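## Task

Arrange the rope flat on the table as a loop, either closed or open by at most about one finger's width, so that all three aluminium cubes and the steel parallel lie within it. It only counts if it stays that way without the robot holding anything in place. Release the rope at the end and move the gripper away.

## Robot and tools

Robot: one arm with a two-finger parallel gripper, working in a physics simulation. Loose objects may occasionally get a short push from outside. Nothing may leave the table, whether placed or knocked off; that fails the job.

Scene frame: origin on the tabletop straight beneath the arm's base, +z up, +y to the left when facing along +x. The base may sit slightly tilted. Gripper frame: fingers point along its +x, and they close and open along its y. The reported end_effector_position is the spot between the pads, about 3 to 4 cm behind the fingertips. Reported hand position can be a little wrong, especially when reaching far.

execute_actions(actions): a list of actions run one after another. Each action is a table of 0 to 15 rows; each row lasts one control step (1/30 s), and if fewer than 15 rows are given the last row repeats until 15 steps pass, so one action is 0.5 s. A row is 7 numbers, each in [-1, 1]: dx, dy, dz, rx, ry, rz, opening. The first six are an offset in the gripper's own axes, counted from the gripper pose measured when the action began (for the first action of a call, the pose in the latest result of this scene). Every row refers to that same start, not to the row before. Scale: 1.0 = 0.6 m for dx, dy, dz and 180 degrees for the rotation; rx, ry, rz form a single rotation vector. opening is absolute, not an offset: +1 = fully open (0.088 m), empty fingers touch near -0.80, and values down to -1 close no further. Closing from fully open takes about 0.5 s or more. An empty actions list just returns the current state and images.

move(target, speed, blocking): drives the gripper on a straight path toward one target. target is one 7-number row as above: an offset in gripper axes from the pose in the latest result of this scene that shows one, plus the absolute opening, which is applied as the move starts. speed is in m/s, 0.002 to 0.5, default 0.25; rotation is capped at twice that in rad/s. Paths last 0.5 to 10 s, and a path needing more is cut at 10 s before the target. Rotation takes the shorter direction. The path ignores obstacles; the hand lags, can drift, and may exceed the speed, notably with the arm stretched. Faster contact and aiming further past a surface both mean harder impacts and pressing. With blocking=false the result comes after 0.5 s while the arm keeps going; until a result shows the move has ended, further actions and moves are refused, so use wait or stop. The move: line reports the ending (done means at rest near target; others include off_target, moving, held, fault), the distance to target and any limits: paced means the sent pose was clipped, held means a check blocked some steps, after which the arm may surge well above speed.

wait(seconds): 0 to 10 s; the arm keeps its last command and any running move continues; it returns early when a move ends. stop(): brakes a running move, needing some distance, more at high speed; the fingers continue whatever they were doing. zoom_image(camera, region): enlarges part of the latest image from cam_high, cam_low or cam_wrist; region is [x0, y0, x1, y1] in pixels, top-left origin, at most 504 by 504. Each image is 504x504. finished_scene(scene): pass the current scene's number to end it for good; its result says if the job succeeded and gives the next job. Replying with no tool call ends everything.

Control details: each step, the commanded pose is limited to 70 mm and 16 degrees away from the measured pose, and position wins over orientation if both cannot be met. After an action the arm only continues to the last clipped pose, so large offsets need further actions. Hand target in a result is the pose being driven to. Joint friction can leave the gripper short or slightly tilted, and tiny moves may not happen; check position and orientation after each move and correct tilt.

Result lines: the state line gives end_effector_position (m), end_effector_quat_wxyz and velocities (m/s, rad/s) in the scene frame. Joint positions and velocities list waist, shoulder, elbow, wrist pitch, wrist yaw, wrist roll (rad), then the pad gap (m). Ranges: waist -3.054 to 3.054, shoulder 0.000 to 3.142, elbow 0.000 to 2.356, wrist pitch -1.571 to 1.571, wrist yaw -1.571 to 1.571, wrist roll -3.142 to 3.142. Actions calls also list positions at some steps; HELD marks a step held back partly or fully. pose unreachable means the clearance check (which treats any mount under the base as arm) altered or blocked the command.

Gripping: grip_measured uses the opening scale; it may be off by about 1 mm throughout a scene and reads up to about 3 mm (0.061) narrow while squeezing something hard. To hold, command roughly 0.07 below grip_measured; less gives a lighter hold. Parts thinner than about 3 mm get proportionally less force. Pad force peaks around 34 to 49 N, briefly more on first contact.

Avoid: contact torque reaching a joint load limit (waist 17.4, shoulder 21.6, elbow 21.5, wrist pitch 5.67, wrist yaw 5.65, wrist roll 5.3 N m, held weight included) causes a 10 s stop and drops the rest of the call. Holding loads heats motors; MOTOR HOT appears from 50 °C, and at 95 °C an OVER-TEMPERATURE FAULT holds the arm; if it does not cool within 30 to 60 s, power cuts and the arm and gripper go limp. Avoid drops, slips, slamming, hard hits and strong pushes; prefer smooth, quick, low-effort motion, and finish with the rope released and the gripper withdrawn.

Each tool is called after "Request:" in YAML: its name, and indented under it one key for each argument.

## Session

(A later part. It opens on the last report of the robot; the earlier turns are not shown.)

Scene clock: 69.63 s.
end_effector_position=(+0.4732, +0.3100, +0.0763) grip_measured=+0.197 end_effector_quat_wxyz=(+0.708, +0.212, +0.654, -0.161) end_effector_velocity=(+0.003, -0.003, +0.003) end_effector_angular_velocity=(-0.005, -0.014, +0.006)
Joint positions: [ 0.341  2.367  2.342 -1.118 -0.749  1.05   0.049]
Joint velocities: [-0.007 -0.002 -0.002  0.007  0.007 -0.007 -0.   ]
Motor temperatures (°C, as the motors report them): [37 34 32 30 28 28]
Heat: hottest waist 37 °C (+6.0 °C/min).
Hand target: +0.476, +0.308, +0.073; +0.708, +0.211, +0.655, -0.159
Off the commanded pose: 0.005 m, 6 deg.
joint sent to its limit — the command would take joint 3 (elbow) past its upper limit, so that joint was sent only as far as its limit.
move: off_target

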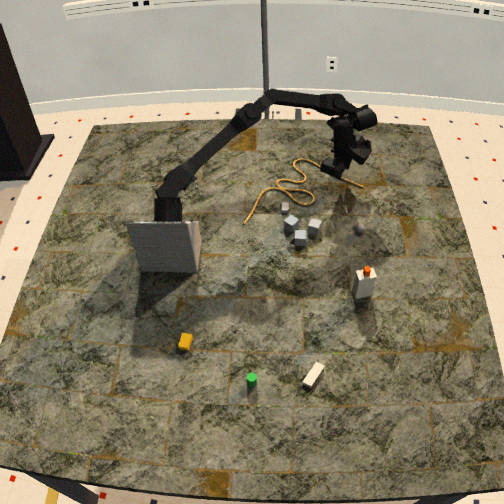

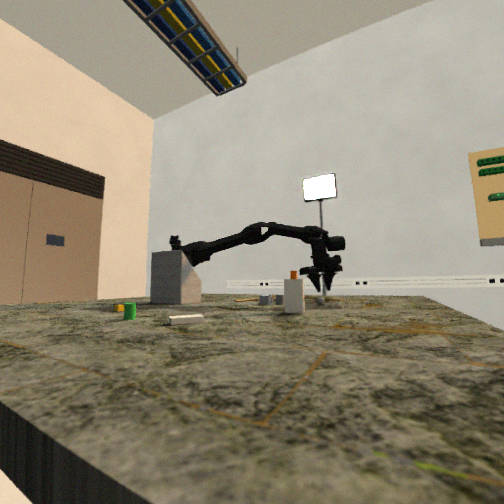

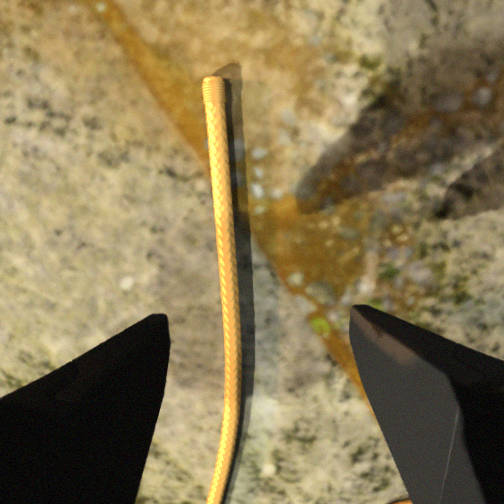

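Request:
execute_actions:
  actions:
    - [[0.035,0.01,0.03,0,-0.04,0,-0.3]]
    - [[0.025,0,0.01,0,-0.02,0,-0.3]]
    - [[0.018,0,0,0,0,0,-0.4]]
    - [[0.004,0,0,0,0,0,-0.8]]
    - [[-0.025,-0.01,0,0,0,0,-0.8]]

Scene clock: 72.93 s.
end_effector_position=(+0.4993, +0.3063, +0.0596) grip_measured=-0.797 end_effector_quat_wxyz=(+0.771, +0.195, +0.582, -0.166) end_effector_velocity=(-0.002, -0.001, +0.001) end_effector_angular_velocity=(+0.003, +0.004, +0.005)
Joint positions: [ 0.382  2.332  2.222 -0.873 -0.567  1.155  0.   ]
Joint velocities: [-0.002 -0.012 -0.022  0.007 -0.007 -0.007  0.   ]
Motor temperatures (°C, as the motors report them): [37 34 32 30 28 28]
Heat: hottest waist 37 °C (+6.0 °C/min).
Hand target: +0.497, +0.308, +0.062; +0.772, +0.193, +0.583, -0.163
Off the commanded pose: 0.003 m, 0 deg.
Step readings (end_effector_position; steps 1 to 15: 1st action; 16 to 30: 2nd action; 31 to 45: 3rd action; 46 to 60: 4th action; 61 to 75: 5th action):
0: (+0.4733, +0.3099, +0.0761)
1: (+0.4747, +0.3098, +0.0759)
2: (+0.4802, +0.3099, +0.0753)
4: (+0.4864, +0.3109, +0.0733)
8: (+0.4900, +0.3135, +0.0671)
15: (+0.4928, +0.3128, +0.0638)
16: (+0.4941, +0.3121, +0.0635)
17: (+0.4970, +0.3117, +0.0628)
19: (+0.4995, +0.3115, +0.0604)
23: (+0.5002, +0.3116, +0.0547)
30: (+0.5018, +0.3115, +0.0532)
31: (+0.5020, +0.3116, +0.0530)
32: (+0.5026, +0.3120, +0.0529)
34: (+0.5030, +0.3130, +0.0522)
38: (+0.5026, +0.3142, +0.0498)
45: (+0.5030, +0.3126, +0.0471)
46: (+0.5030, +0.3126, +0.0471)
47: (+0.5030, +0.3126, +0.0472)
49: (+0.5031, +0.3127, +0.0472)
53: (+0.5032, +0.3128, +0.0472)
60: (+0.5044, +0.3125, +0.0484)
61: (+0.5044, +0.3122, +0.0491)
62: (+0.5035, +0.3114, +0.0502)
64: (+0.5019, +0.3095, +0.0526)
68: (+0.5006, +0.3065, +0.0572)
75: end_effector_position above

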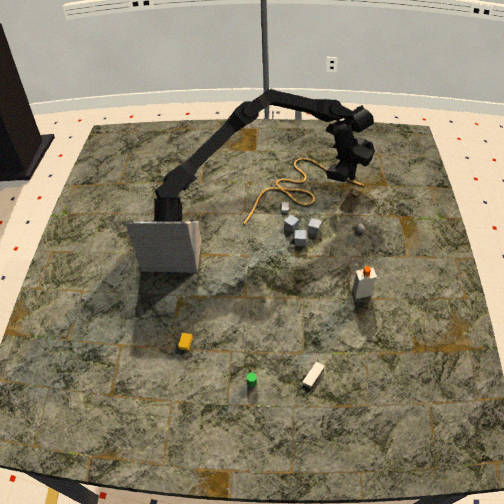

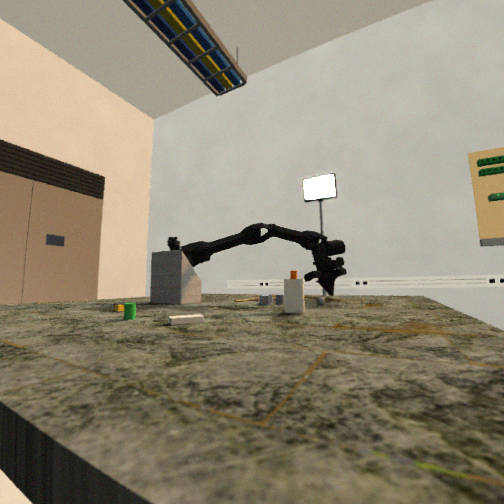

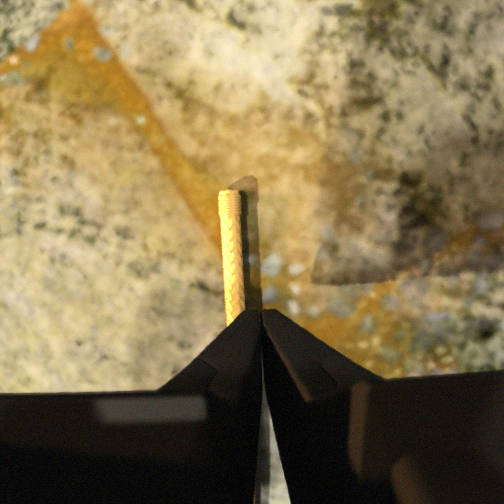

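Request:
execute_actions:
  actions:
    - [[0,0.01,0,0,0,0,-0.3]]
    - [[0.03,0,0,0,0,0,-0.3]]
    - [[0.02,0,0,0,0,0,-0.5]]
    - [[0.015,0,0,0,0,0,-0.82]]
    - [[-0.025,-0.01,0,0,0,0,-0.82]]

Scene clock: 76.03 s.
end_effector_position=(+0.5022, +0.3113, +0.0553) grip_measured=-0.752 end_effector_quat_wxyz=(+0.777, +0.194, +0.579, -0.156) end_effector_velocity=(-0.004, -0.000, +0.009) end_effector_angular_velocity=(-0.013, -0.008, +0.013)
Joint positions: [ 0.393  2.335  2.218 -0.836 -0.56   1.164  0.002]
Joint velocities: [-0.007 -0.032 -0.027 -0.007  0.007 -0.022 -0.   ]
Motor temperatures (°C, as the motors report them): [38 35 32 30 28 28]
Heat: hottest waist 38 °C (+7.1 °C/min).
Hand target: +0.500, +0.312, +0.057; +0.777, +0.192, +0.579, -0.153
Off the commanded pose: 0.003 m, 0 deg.
Step readings (end_effector_position; steps 1 to 15: 1st action; 16 to 30: 2nd action; 31 to 45: 3rd action; 46 to 60: 4th action; 61 to 75: 5th action):
0: (+0.4989, +0.3059, +0.0593)
1: (+0.4990, +0.3063, +0.0596)
2: (+0.4991, +0.3073, +0.0605)
4: (+0.4996, +0.3091, +0.0621)
8: (+0.5009, +0.3141, +0.0664)
15: (+0.5012, +0.3137, +0.0655)
16: (+0.5014, +0.3130, +0.0646)
17: (+0.5024, +0.3131, +0.0635)
19: (+0.5035, +0.3139, +0.0602)
23: (+0.5032, +0.3141, +0.0535)
30: (+0.5041, +0.3146, +0.0521)
31: (+0.5044, +0.3147, +0.0519)
32: (+0.5052, +0.3153, +0.0518)
34: (+0.5058, +0.3159, +0.0504)
38: (+0.5053, +0.3158, +0.0462)
45: (+0.5056, +0.3157, +0.0448)
46: (+0.5057, +0.3157, +0.0447)
47: (+0.5063, +0.3161, +0.0446)
49: (+0.5066, +0.3166, +0.0438)
53: (+0.5072, +0.3174, +0.0439)
60: (+0.5074, +0.3177, +0.0440)
61: (+0.5072, +0.3176, +0.0440)
62: (+0.5065, +0.3166, +0.0444)
64: (+0.5046, +0.3140, +0.0456)
68: (+0.5034, +0.3103, +0.0505)
75: end_effector_position above

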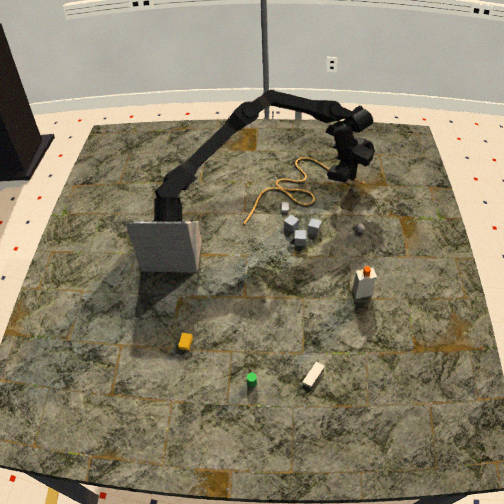

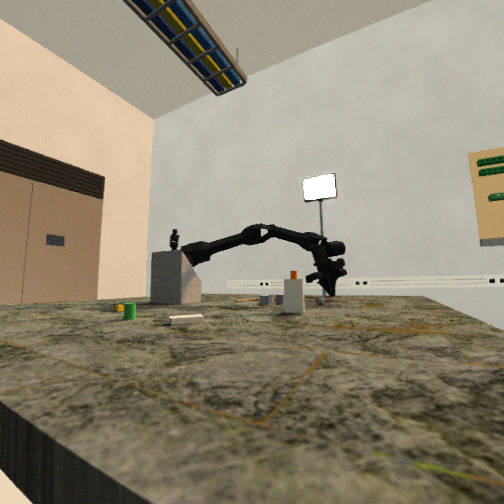

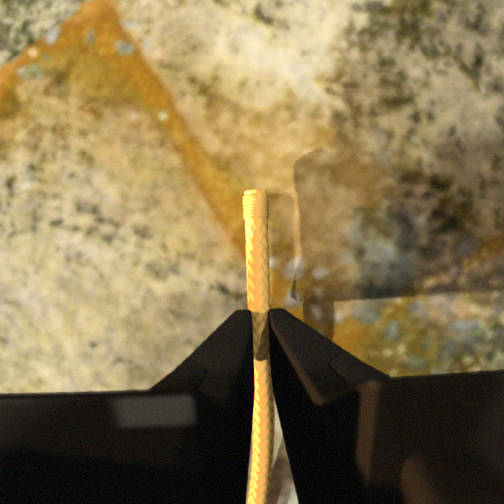

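Request:
move:
  target: [-0.013,-0.233,0.06,0.337,0.054,-0.079,-0.82]

Request:
move:
  target: [0,-0.02,0.23,0.2,0,0,-0.82]

Scene clock: 80.03 s.
end_effector_position=(+0.4673, +0.1776, +0.0600) grip_measured=-0.752 end_effector_quat_wxyz=(+0.510, +0.498, +0.502, -0.489) end_effector_velocity=(-0.004, -0.000, +0.001) end_effector_angular_velocity=(+0.004, +0.015, -0.024)
Joint positions: [ 0.181  2.379  1.987 -1.021 -0.778  1.762  0.002]
Joint velocities: [-0.002 -0.002 -0.002 -0.022 -0.007  0.007 -0.   ]
Motor temperatures (°C, as the motors report them): [38 35 32 30 28 28]
Heat: hottest waist 38 °C (+7.1 °C/min).
Hand target: +0.465, +0.172, +0.055; +0.500, +0.500, +0.500, -0.500
Off the commanded pose: 0.008 m, 2 deg.
move: done

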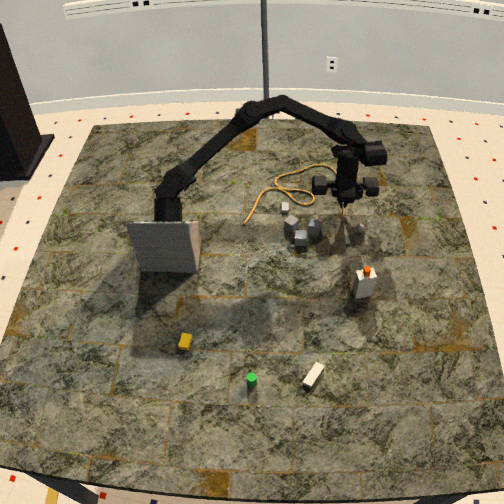

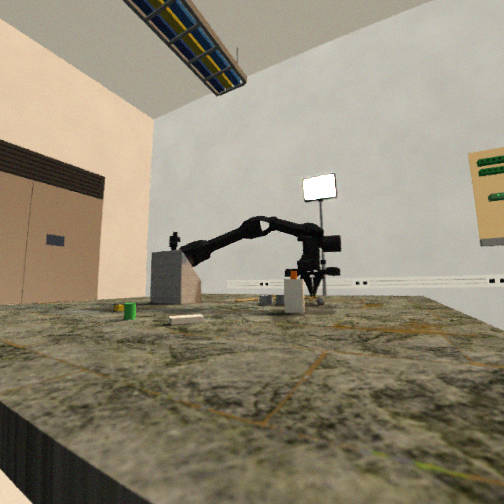

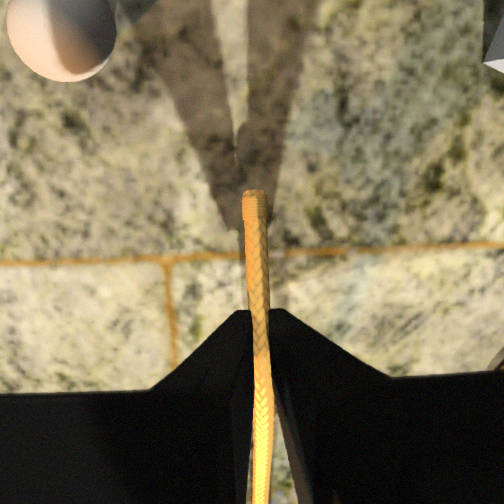

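Scene clock: 81.77 s.
end_effector_position=(+0.4608, +0.0444, +0.0642) grip_measured=-0.752 end_effector_quat_wxyz=(+0.340, +0.631, +0.330, -0.615) end_effector_velocity=(-0.001, +0.001, +0.001) end_effector_angular_velocity=(+0.008, +0.003, -0.029)
Joint positions: [-0.026  2.499  1.832 -0.939 -0.787  2.089  0.002]
Joint velocities: [-0.002 -0.002 -0.002 -0.007 -0.007  0.022 -0.   ]
Motor temperatures (°C, as the motors report them): [39 35 32 30 28 28]
Heat: hottest waist 39 °C (+8.0 °C/min).
Hand target: +0.458, +0.039, +0.060; +0.331, +0.631, +0.326, -0.621
Off the commanded pose: 0.007 m, 1 deg.
move: done

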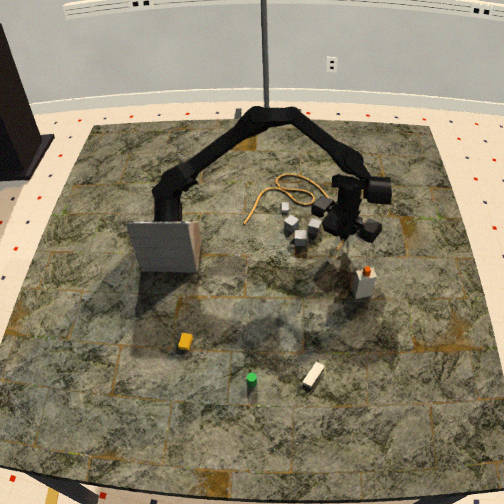

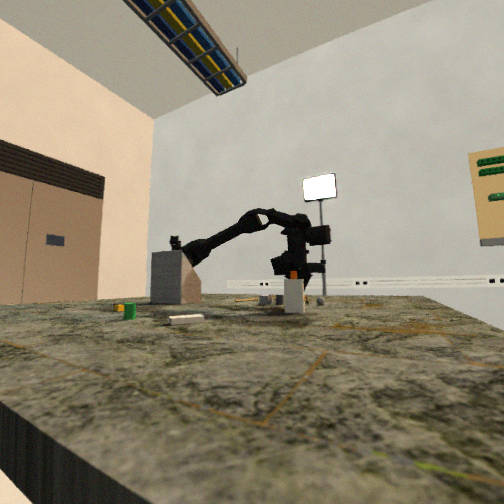

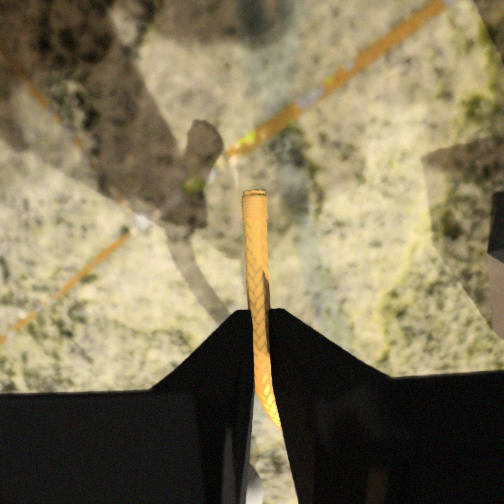

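Request:
move:
  target: [0.025,-0.03,0.17,0,0,-0.01,-0.82]
  speed: 0.12

Request:
move:
  target: [0.005,0.08,0.22,0.31,0,0,-0.82]
  speed: 0.2

Scene clock: 83.87 s.
end_effector_position=(+0.3916, -0.0294, +0.0474) grip_measured=-0.752 end_effector_quat_wxyz=(+0.329, +0.626, +0.339, -0.620) end_effector_velocity=(-0.001, +0.001, +0.001) end_effector_angular_velocity=(+0.022, -0.009, +0.015)
Joint positions: [-0.143  2.485  1.481 -0.76  -0.787  1.899  0.002]
Joint velocities: [-0.007 -0.002 -0.012  0.007 -0.022 -0.022 -0.   ]
Motor temperatures (°C, as the motors report them): [39 35 32 30 28 28]
Heat: hottest waist 39 °C (+8.0 °C/min).
Hand target: +0.390, -0.030, +0.048; +0.330, +0.625, +0.340, -0.620
Off the commanded pose: 0.002 m, 0 deg.
move: done

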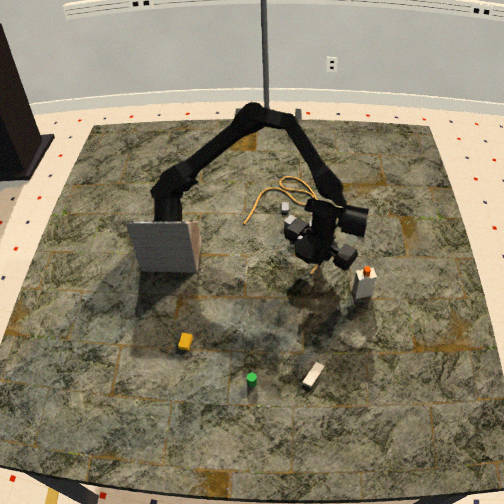

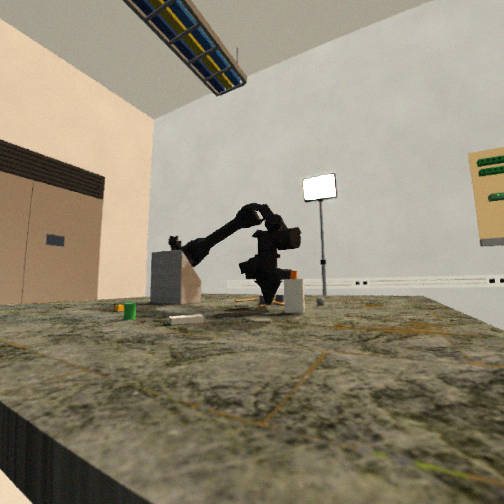

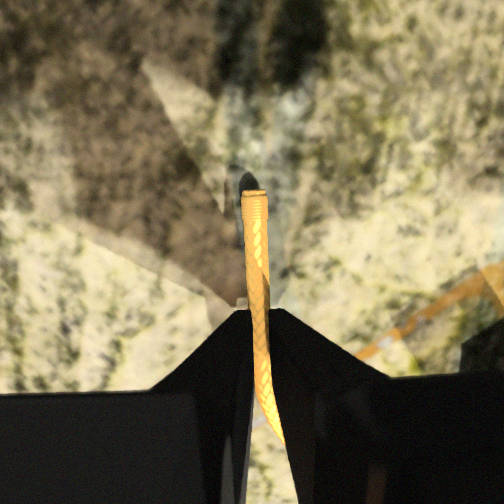

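Scene clock: 86.77 s.
end_effector_position=(+0.3597, -0.1626, +0.0445) grip_measured=-0.752 end_effector_quat_wxyz=(+0.003, +0.709, +0.013, -0.705) end_effector_velocity=(-0.001, +0.002, +0.001) end_effector_angular_velocity=(+0.013, +0.006, -0.035)
Joint positions: [-0.389  2.803  1.637 -0.812 -0.714  2.541  0.002]
Joint velocities: [-0.002  0.002  0.007 -0.022 -0.007  0.022 -0.   ]
Motor temperatures (°C, as the motors report them): [39 35 32 30 28 28]
Heat: hottest waist 39 °C (+8.0 °C/min).
Hand target: +0.358, -0.166, +0.042; -0.002, +0.707, +0.009, -0.707
Off the commanded pose: 0.004 m, 1 deg.
move: done

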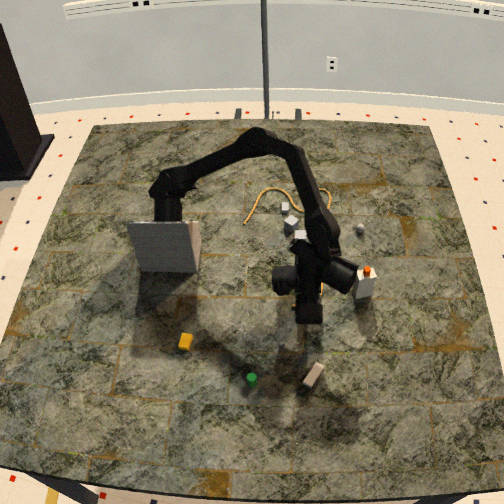

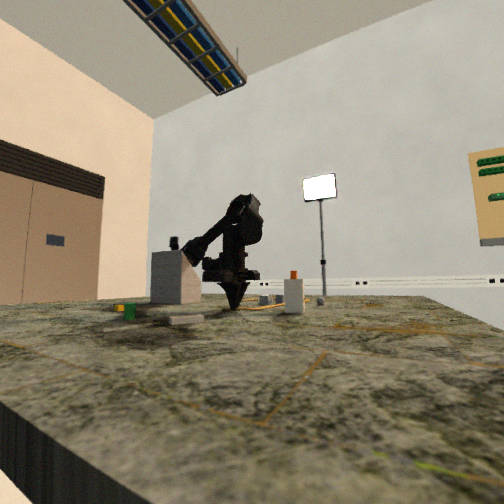

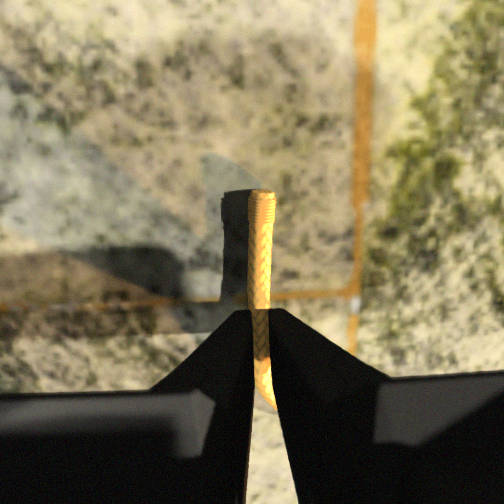

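Request:
move:
  target: [0,-0.12,0.17,0,0,-0.006,-0.82]
  speed: 0.15

Request:
move:
  target: [0,-0.21,0.06,0.05,0,0,-0.82]
  speed: 0.15

Request:
execute_actions:
  actions:
    - [[0,0,0,0,0,0,-0.3]]
    - [[-0.07,0,0,-0.05,0,0,-0.3]]

Request:
move:
  target: [0,-0.19,0.04,-0.4,0,0,0.2]
  speed: 0.35

Scene clock: 89.53 s.
end_effector_position=(+0.2565, -0.0946, +0.0441) grip_measured=-0.752 end_effector_quat_wxyz=(-0.003, +0.707, +0.020, -0.707) end_effector_velocity=(-0.007, +0.001, +0.001) end_effector_angular_velocity=(-0.003, +0.003, -0.002)
Joint positions: [-0.39   2.446  0.988 -0.54  -0.726  2.527  0.002]
Joint velocities: [-0.007 -0.012 -0.027  0.007  0.007 -0.007 -0.   ]
Motor temperatures (°C, as the motors report them): [39 35 32 30 28 28]
Heat: hottest waist 39 °C (+7.1 °C/min).
Hand target: +0.256, -0.093, +0.045; -0.004, +0.709, +0.020, -0.705
Off the commanded pose: 0.002 m, 0 deg.
move: done

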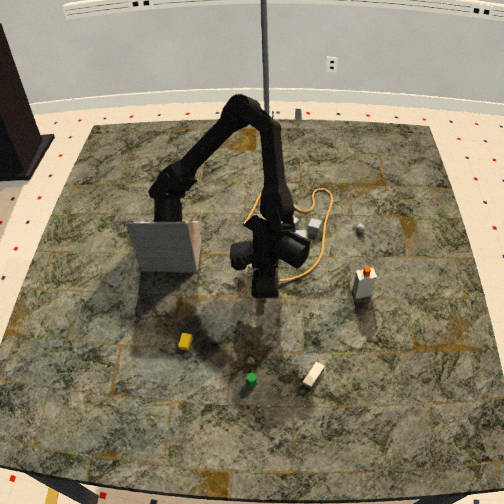

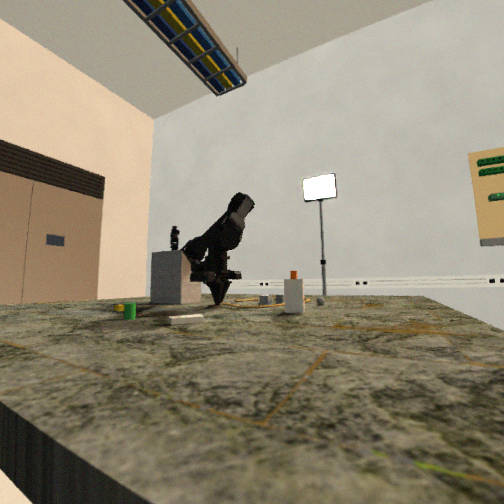

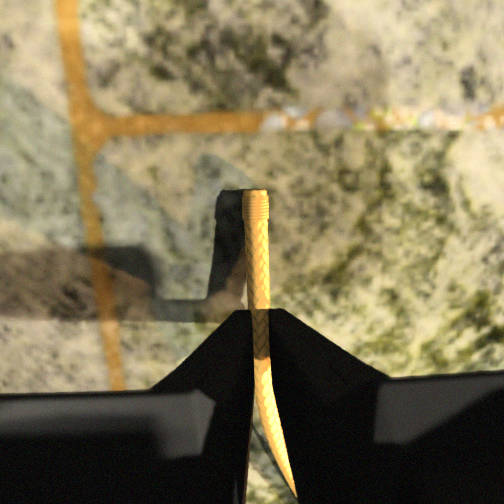

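Scene clock: 91.00 s.
end_effector_position=(+0.2190, +0.0285, +0.0485) grip_measured=-0.752 end_effector_quat_wxyz=(-0.057, +0.705, -0.034, -0.706) end_effector_velocity=(-0.001, +0.004, +0.001) end_effector_angular_velocity=(+0.005, -0.008, -0.005)
Joint positions: [-0.114  1.918  0.619 -0.441 -0.808  3.05   0.002]
Joint velocities: [ 0.007 -0.022 -0.012  0.007 -0.007  0.022 -0.   ]
Motor temperatures (°C, as the motors report them): [39 35 32 30 28 28]
Heat: hottest waist 39 °C (+7.0 °C/min).
Hand target: +0.217, +0.030, +0.048; -0.059, +0.705, -0.035, -0.706
Off the commanded pose: 0.002 m, 0 deg.
move: done

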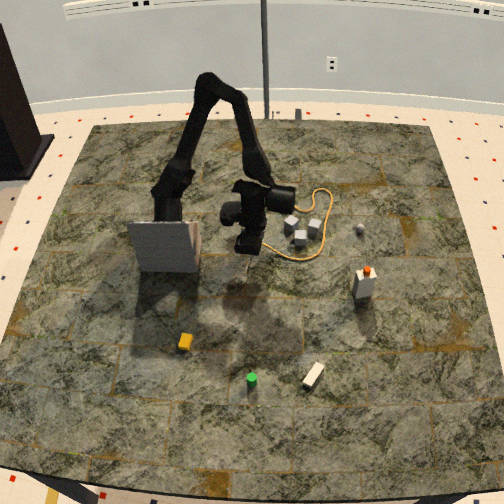

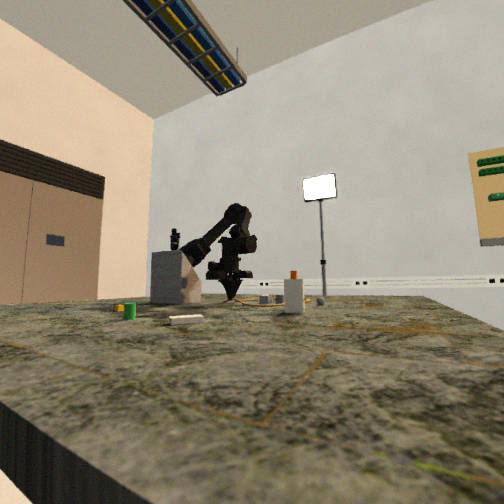

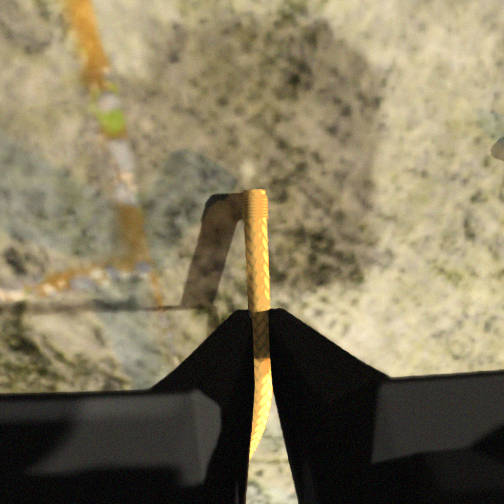

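Scene clock: 92.00 s.
end_effector_position=(+0.2175, +0.0277, +0.0876) grip_measured=-0.303 end_effector_quat_wxyz=(-0.007, +0.708, +0.017, -0.706) end_effector_velocity=(+0.001, +0.003, +0.014) end_effector_angular_velocity=(+0.011, +0.020, +0.072)
Joint positions: [-0.239  1.849  0.691 -0.702 -0.782  2.733  0.024]
Joint velocities: [-0.032 -0.002  0.056 -0.125  0.007 -0.139 -0.   ]
Motor temperatures (°C, as the motors report them): [39 35 32 30 28 28]
Heat: hottest waist 39 °C (+7.0 °C/min).
Hand target: +0.219, +0.027, +0.090; -0.002, +0.708, +0.021, -0.706
Off the commanded pose: 0.003 m, 1 deg.
Step readings (end_effector_position; steps 1 to 15: 1st action; 16 to 30: 2nd action):
0: (+0.2190, +0.0285, +0.0485)
1: (+0.2190, +0.0285, +0.0485)
2: (+0.2190, +0.0285, +0.0485)
4: (+0.2190, +0.0285, +0.0485)
8: (+0.2190, +0.0285, +0.0485)
15: (+0.2190, +0.0285, +0.0485)
16: (+0.2184, +0.0290, +0.0501)
17: (+0.2160, +0.0283, +0.0549)
19: (+0.2151, +0.0273, +0.0664)
23: (+0.2185, +0.0269, +0.0807)
30: end_effector_position above

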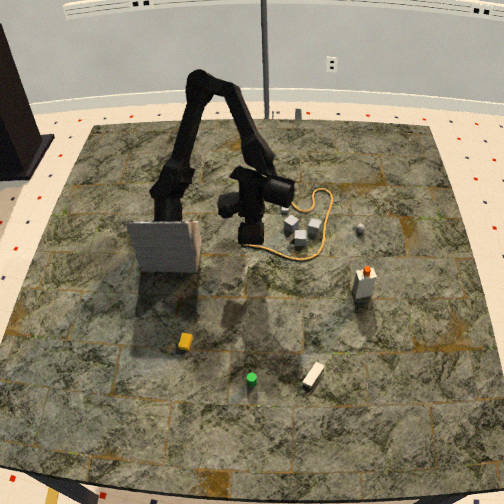

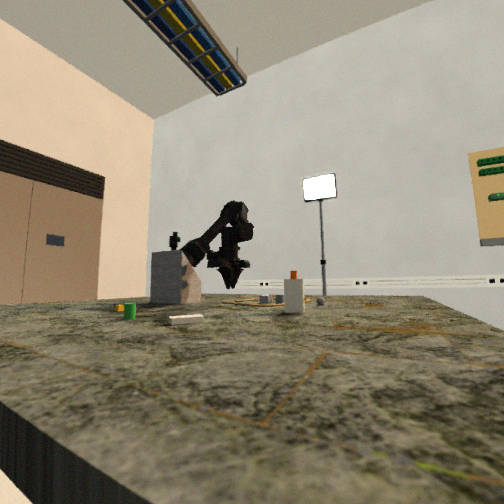

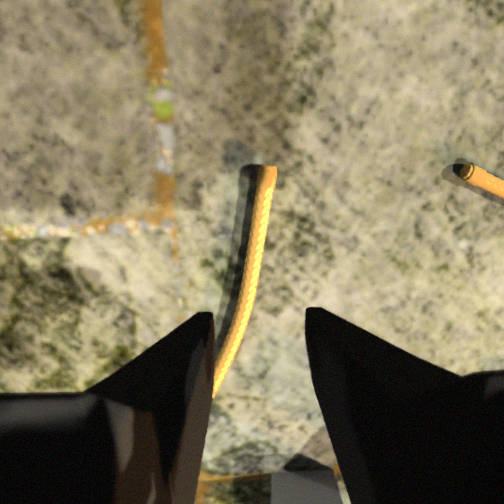

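Scene clock: 94.40 s.
end_effector_position=(+0.1927, +0.1392, +0.0909) grip_measured=+0.197 end_effector_quat_wxyz=(+0.407, +0.580, +0.425, -0.563) end_effector_velocity=(-0.002, +0.004, +0.000) end_effector_angular_velocity=(+0.022, +0.005, +0.022)
Joint positions: [ 0.112  1.37   0.63  -0.755 -0.82   1.992  0.049]
Joint velocities: [ 0.002 -0.007 -0.002 -0.007 -0.022 -0.022  0.   ]
Motor temperatures (°C, as the motors report them): [38 35 32 30 28 28]
Heat: hottest waist 38 °C (+6.1 °C/min).
Hand target: +0.192, +0.141, +0.091; +0.411, +0.577, +0.429, -0.561
Off the commanded pose: 0.002 m, 1 deg.
move: done

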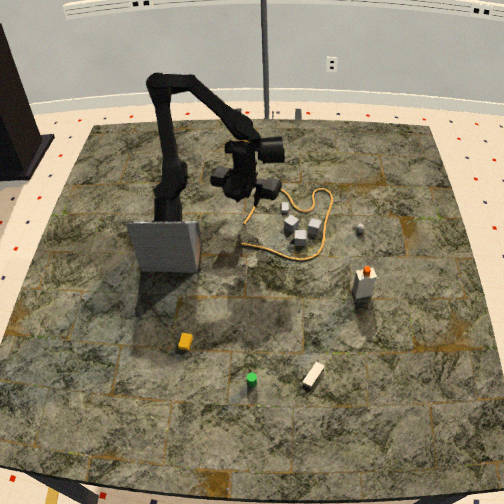

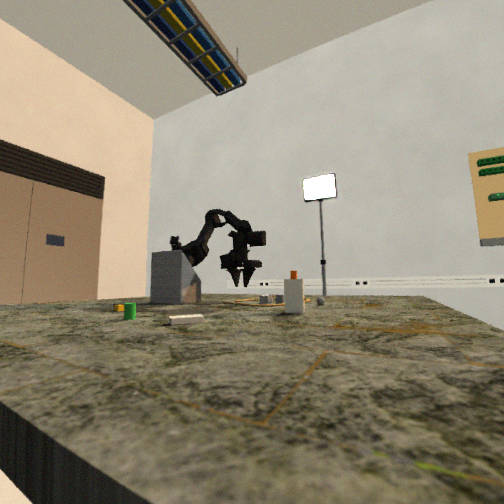

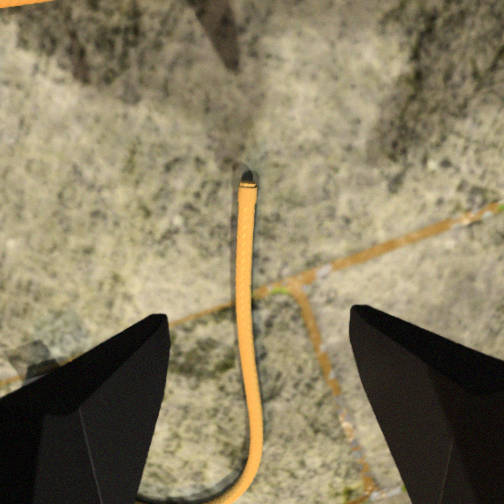

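Request:
execute_actions:
  actions:
    - [[0.055,0,0,0,0,0,-0.2]]
    - [[0.035,0,0,0,0,0,-0.2]]
    - [[0.018,0,0,0,0,0,-0.4]]
    - [[0.008,0,0,0,0,0,-0.82]]
    - [[-0.03,0,0,0,0,0,-0.82]]
    - [[0,0.05,0.075,0,0,0,-0.82]]
    - [[0,0.05,0.075,0,0,0,-0.82]]
    - [[0,0,0,0,0,0,-0.82]]

Scene clock: 99.43 s.
end_effector_position=(+0.2256, +0.0471, +0.0466) grip_measured=-0.747 end_effector_quat_wxyz=(+0.414, +0.587, +0.425, -0.551) end_effector_velocity=(-0.004, +0.001, +0.000) end_effector_angular_velocity=(+0.010, +0.013, -0.024)
Joint positions: [-0.052  1.85   0.598 -0.38  -0.83   1.769  0.002]
Joint velocities: [-0.002 -0.002 -0.002 -0.022 -0.007  0.007  0.   ]
Motor temperatures (°C, as the motors report them): [37 34 32 30 28 28]
Heat: hottest waist 37 °C (+4.0 °C/min).
Hand target: +0.226, +0.047, +0.047; +0.414, +0.587, +0.425, -0.551
Off the commanded pose: 0.000 m, 0 deg.
Step readings (end_effector_position; steps 1 to 15: 1st action; 16 to 30: 2nd action; 31 to 45: 3rd action; 46 to 60: 4th action; 61 to 75: 5th action; 76 to 90: 6th action; 91 to 105: 7th action; 106 to 120: 8th action):
0: (+0.1926, +0.1394, +0.0909)
1: (+0.1929, +0.1395, +0.0897)
2: (+0.1946, +0.1409, +0.0858)
4: (+0.1938, +0.1428, +0.0775)
8: (+0.1928, +0.1423, +0.0669)
15: (+0.1945, +0.1427, +0.0616)
16: (+0.1953, +0.1427, +0.0606)
17: (+0.1964, +0.1437, +0.0578)
19: (+0.1960, +0.1451, +0.0523)
23: (+0.1957, +0.1453, +0.0463)
30: (+0.1970, +0.1460, +0.0437)
31: (+0.1973, +0.1460, +0.0431)
32: (+0.1982, +0.1468, +0.0417)
34: (+0.1984, +0.1480, +0.0390)
38: (+0.1988, +0.1486, +0.0365)
45: (+0.1992, +0.1488, +0.0355)
46: (+0.1993, +0.1490, +0.0354)
47: (+0.1997, +0.1492, +0.0353)
49: (+0.2008, +0.1500, +0.0352)
53: (+0.2016, +0.1503, +0.0352)
60: (+0.2017, +0.1503, +0.0352)
61: (+0.2016, +0.1505, +0.0359)
62: (+0.2011, +0.1492, +0.0376)
64: (+0.1993, +0.1471, +0.0416)
68: (+0.1992, +0.1468, +0.0473)
75: (+0.1992, +0.1470, +0.0504)
76: (+0.1992, +0.1455, +0.0503)
77: (+0.2036, +0.1401, +0.0519)
79: (+0.2097, +0.1234, +0.0531)
83: (+0.2109, +0.1047, +0.0503)
90: (+0.2118, +0.0967, +0.0482)
91: (+0.2120, +0.0949, +0.0478)
92: (+0.2154, +0.0890, +0.0488)
94: (+0.2198, +0.0715, +0.0494)
98: (+0.2207, +0.0540, +0.0471)
105: (+0.2255, +0.0473, +0.0466)
106: (+0.2256, +0.0471, +0.0466)
107: (+0.2256, +0.0471, +0.0466)
109: (+0.2256, +0.0471, +0.0466)
113: (+0.2256, +0.0471, +0.0466)
120: end_effector_position above

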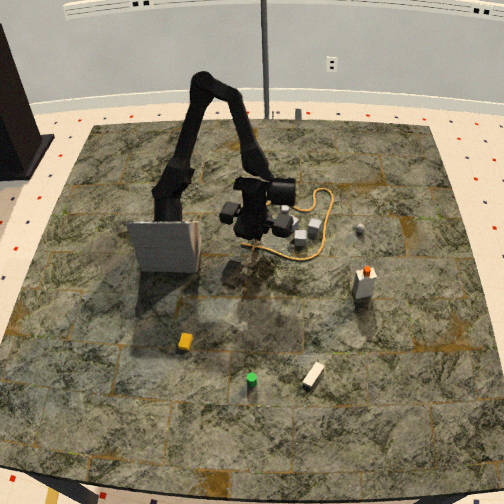

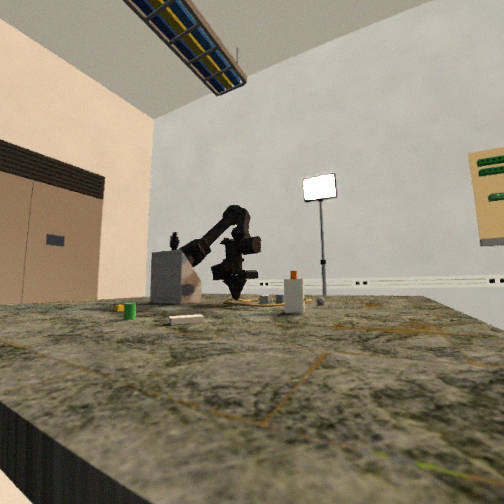

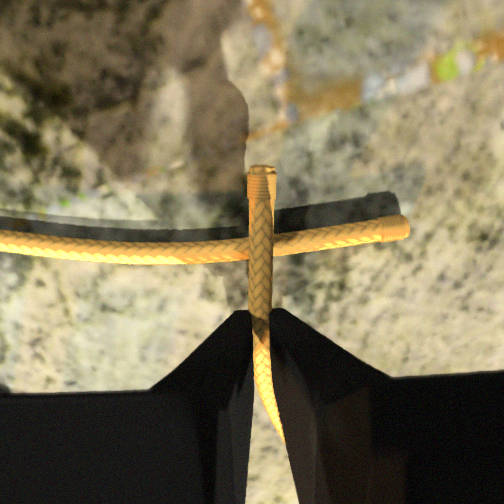

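Request:
execute_actions:
  actions:
    - [[0.008,0,0,0,0,0,-0.82]]
    - [[0,0,0,0,0,0,-0.2]]
    - [[-0.08,0,0,0,0,0,0]]
    - [[-0.09,0,-0.07,0,0,0,1]]
    - [[-0.09,0,-0.07,0,0,0,1]]
    - [[-0.06,0,-0.09,0,0,0,1]]

Request:
zoom_image:
  camera: "cam_high"
  region: [220,160,360,280]

Scene clock: 103.27 s.
end_effector_position=(+0.2571, +0.1663, +0.2311) grip_measured=+0.988 end_effector_quat_wxyz=(+0.413, +0.594, +0.421, -0.546) end_effector_velocity=(+0.001, +0.010, +0.007) end_effector_angular_velocity=(+0.018, +0.031, -0.030)
Joint positions: [-0.223  1.586  1.299 -1.506 -0.816  1.542  0.087]
Joint velocities: [ 0.007  0.027  0.066 -0.081 -0.007  0.007 -0.   ]
Motor temperatures (°C, as the motors report them): [37 34 32 30 28 28]
Heat: hottest waist 37 °C (+3.0 °C/min).
Hand target: +0.259, +0.168, +0.232; +0.411, +0.594, +0.421, -0.549
Off the commanded pose: 0.003 m, 0 deg.
Step readings (end_effector_position; steps 1 to 15: 1st action; 16 to 30: 2nd action; 31 to 45: 3rd action; 46 to 60: 4th action; 61 to 75: 5th action; 76 to 90: 6th action):
0: (+0.2256, +0.0471, +0.0466)
1: (+0.2259, +0.0471, +0.0466)
2: (+0.2266, +0.0473, +0.0462)
4: (+0.2279, +0.0477, +0.0456)
8: (+0.2288, +0.0481, +0.0448)
15: (+0.2290, +0.0481, +0.0443)
16: (+0.2291, +0.0481, +0.0443)
17: (+0.2291, +0.0481, +0.0443)
19: (+0.2291, +0.0481, +0.0443)
23: (+0.2291, +0.0481, +0.0443)
30: (+0.2291, +0.0481, +0.0443)
31: (+0.2283, +0.0484, +0.0458)
32: (+0.2256, +0.0479, +0.0511)
34: (+0.2243, +0.0460, +0.0639)
38: (+0.2274, +0.0457, +0.0807)
45: (+0.2253, +0.0460, +0.0883)
46: (+0.2252, +0.0477, +0.0908)
47: (+0.2226, +0.0523, +0.0958)
49: (+0.2266, +0.0628, +0.1097)
53: (+0.2367, +0.0768, +0.1323)
60: (+0.2339, +0.0819, +0.1397)
61: (+0.2338, +0.0838, +0.1424)
62: (+0.2318, +0.0885, +0.1477)
64: (+0.2370, +0.0988, +0.1628)
68: (+0.2450, +0.1135, +0.1855)
75: (+0.2435, +0.1189, +0.1931)
76: (+0.2438, +0.1209, +0.1952)
77: (+0.2432, +0.1268, +0.1993)
79: (+0.2496, +0.1410, +0.2102)
83: (+0.2562, +0.1602, +0.2266)
90: end_effector_position above

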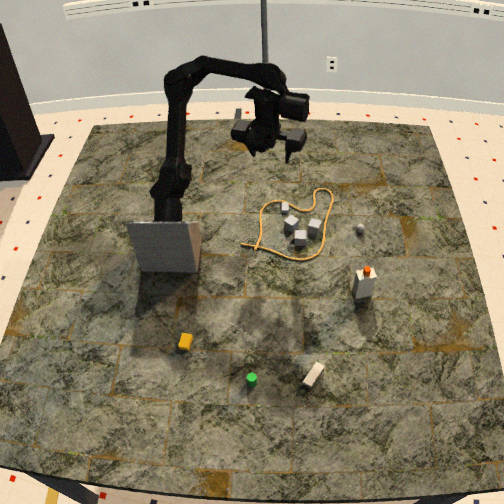

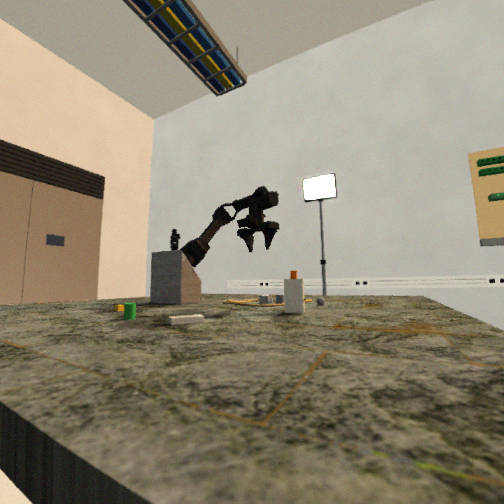

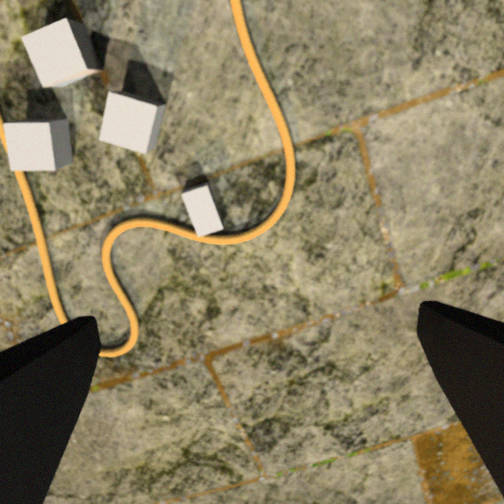

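Region (220, 160, 360, 280) of cam_high's 504x504 image, scaled by 3.600, with more detail than that image has; it fills the top 432 rows of this view, and the rest is white.

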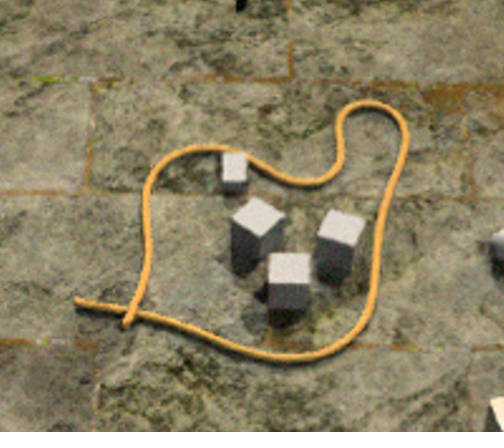

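Request:
finished_scene:
  scene: 1

The scene is finished: the task was done.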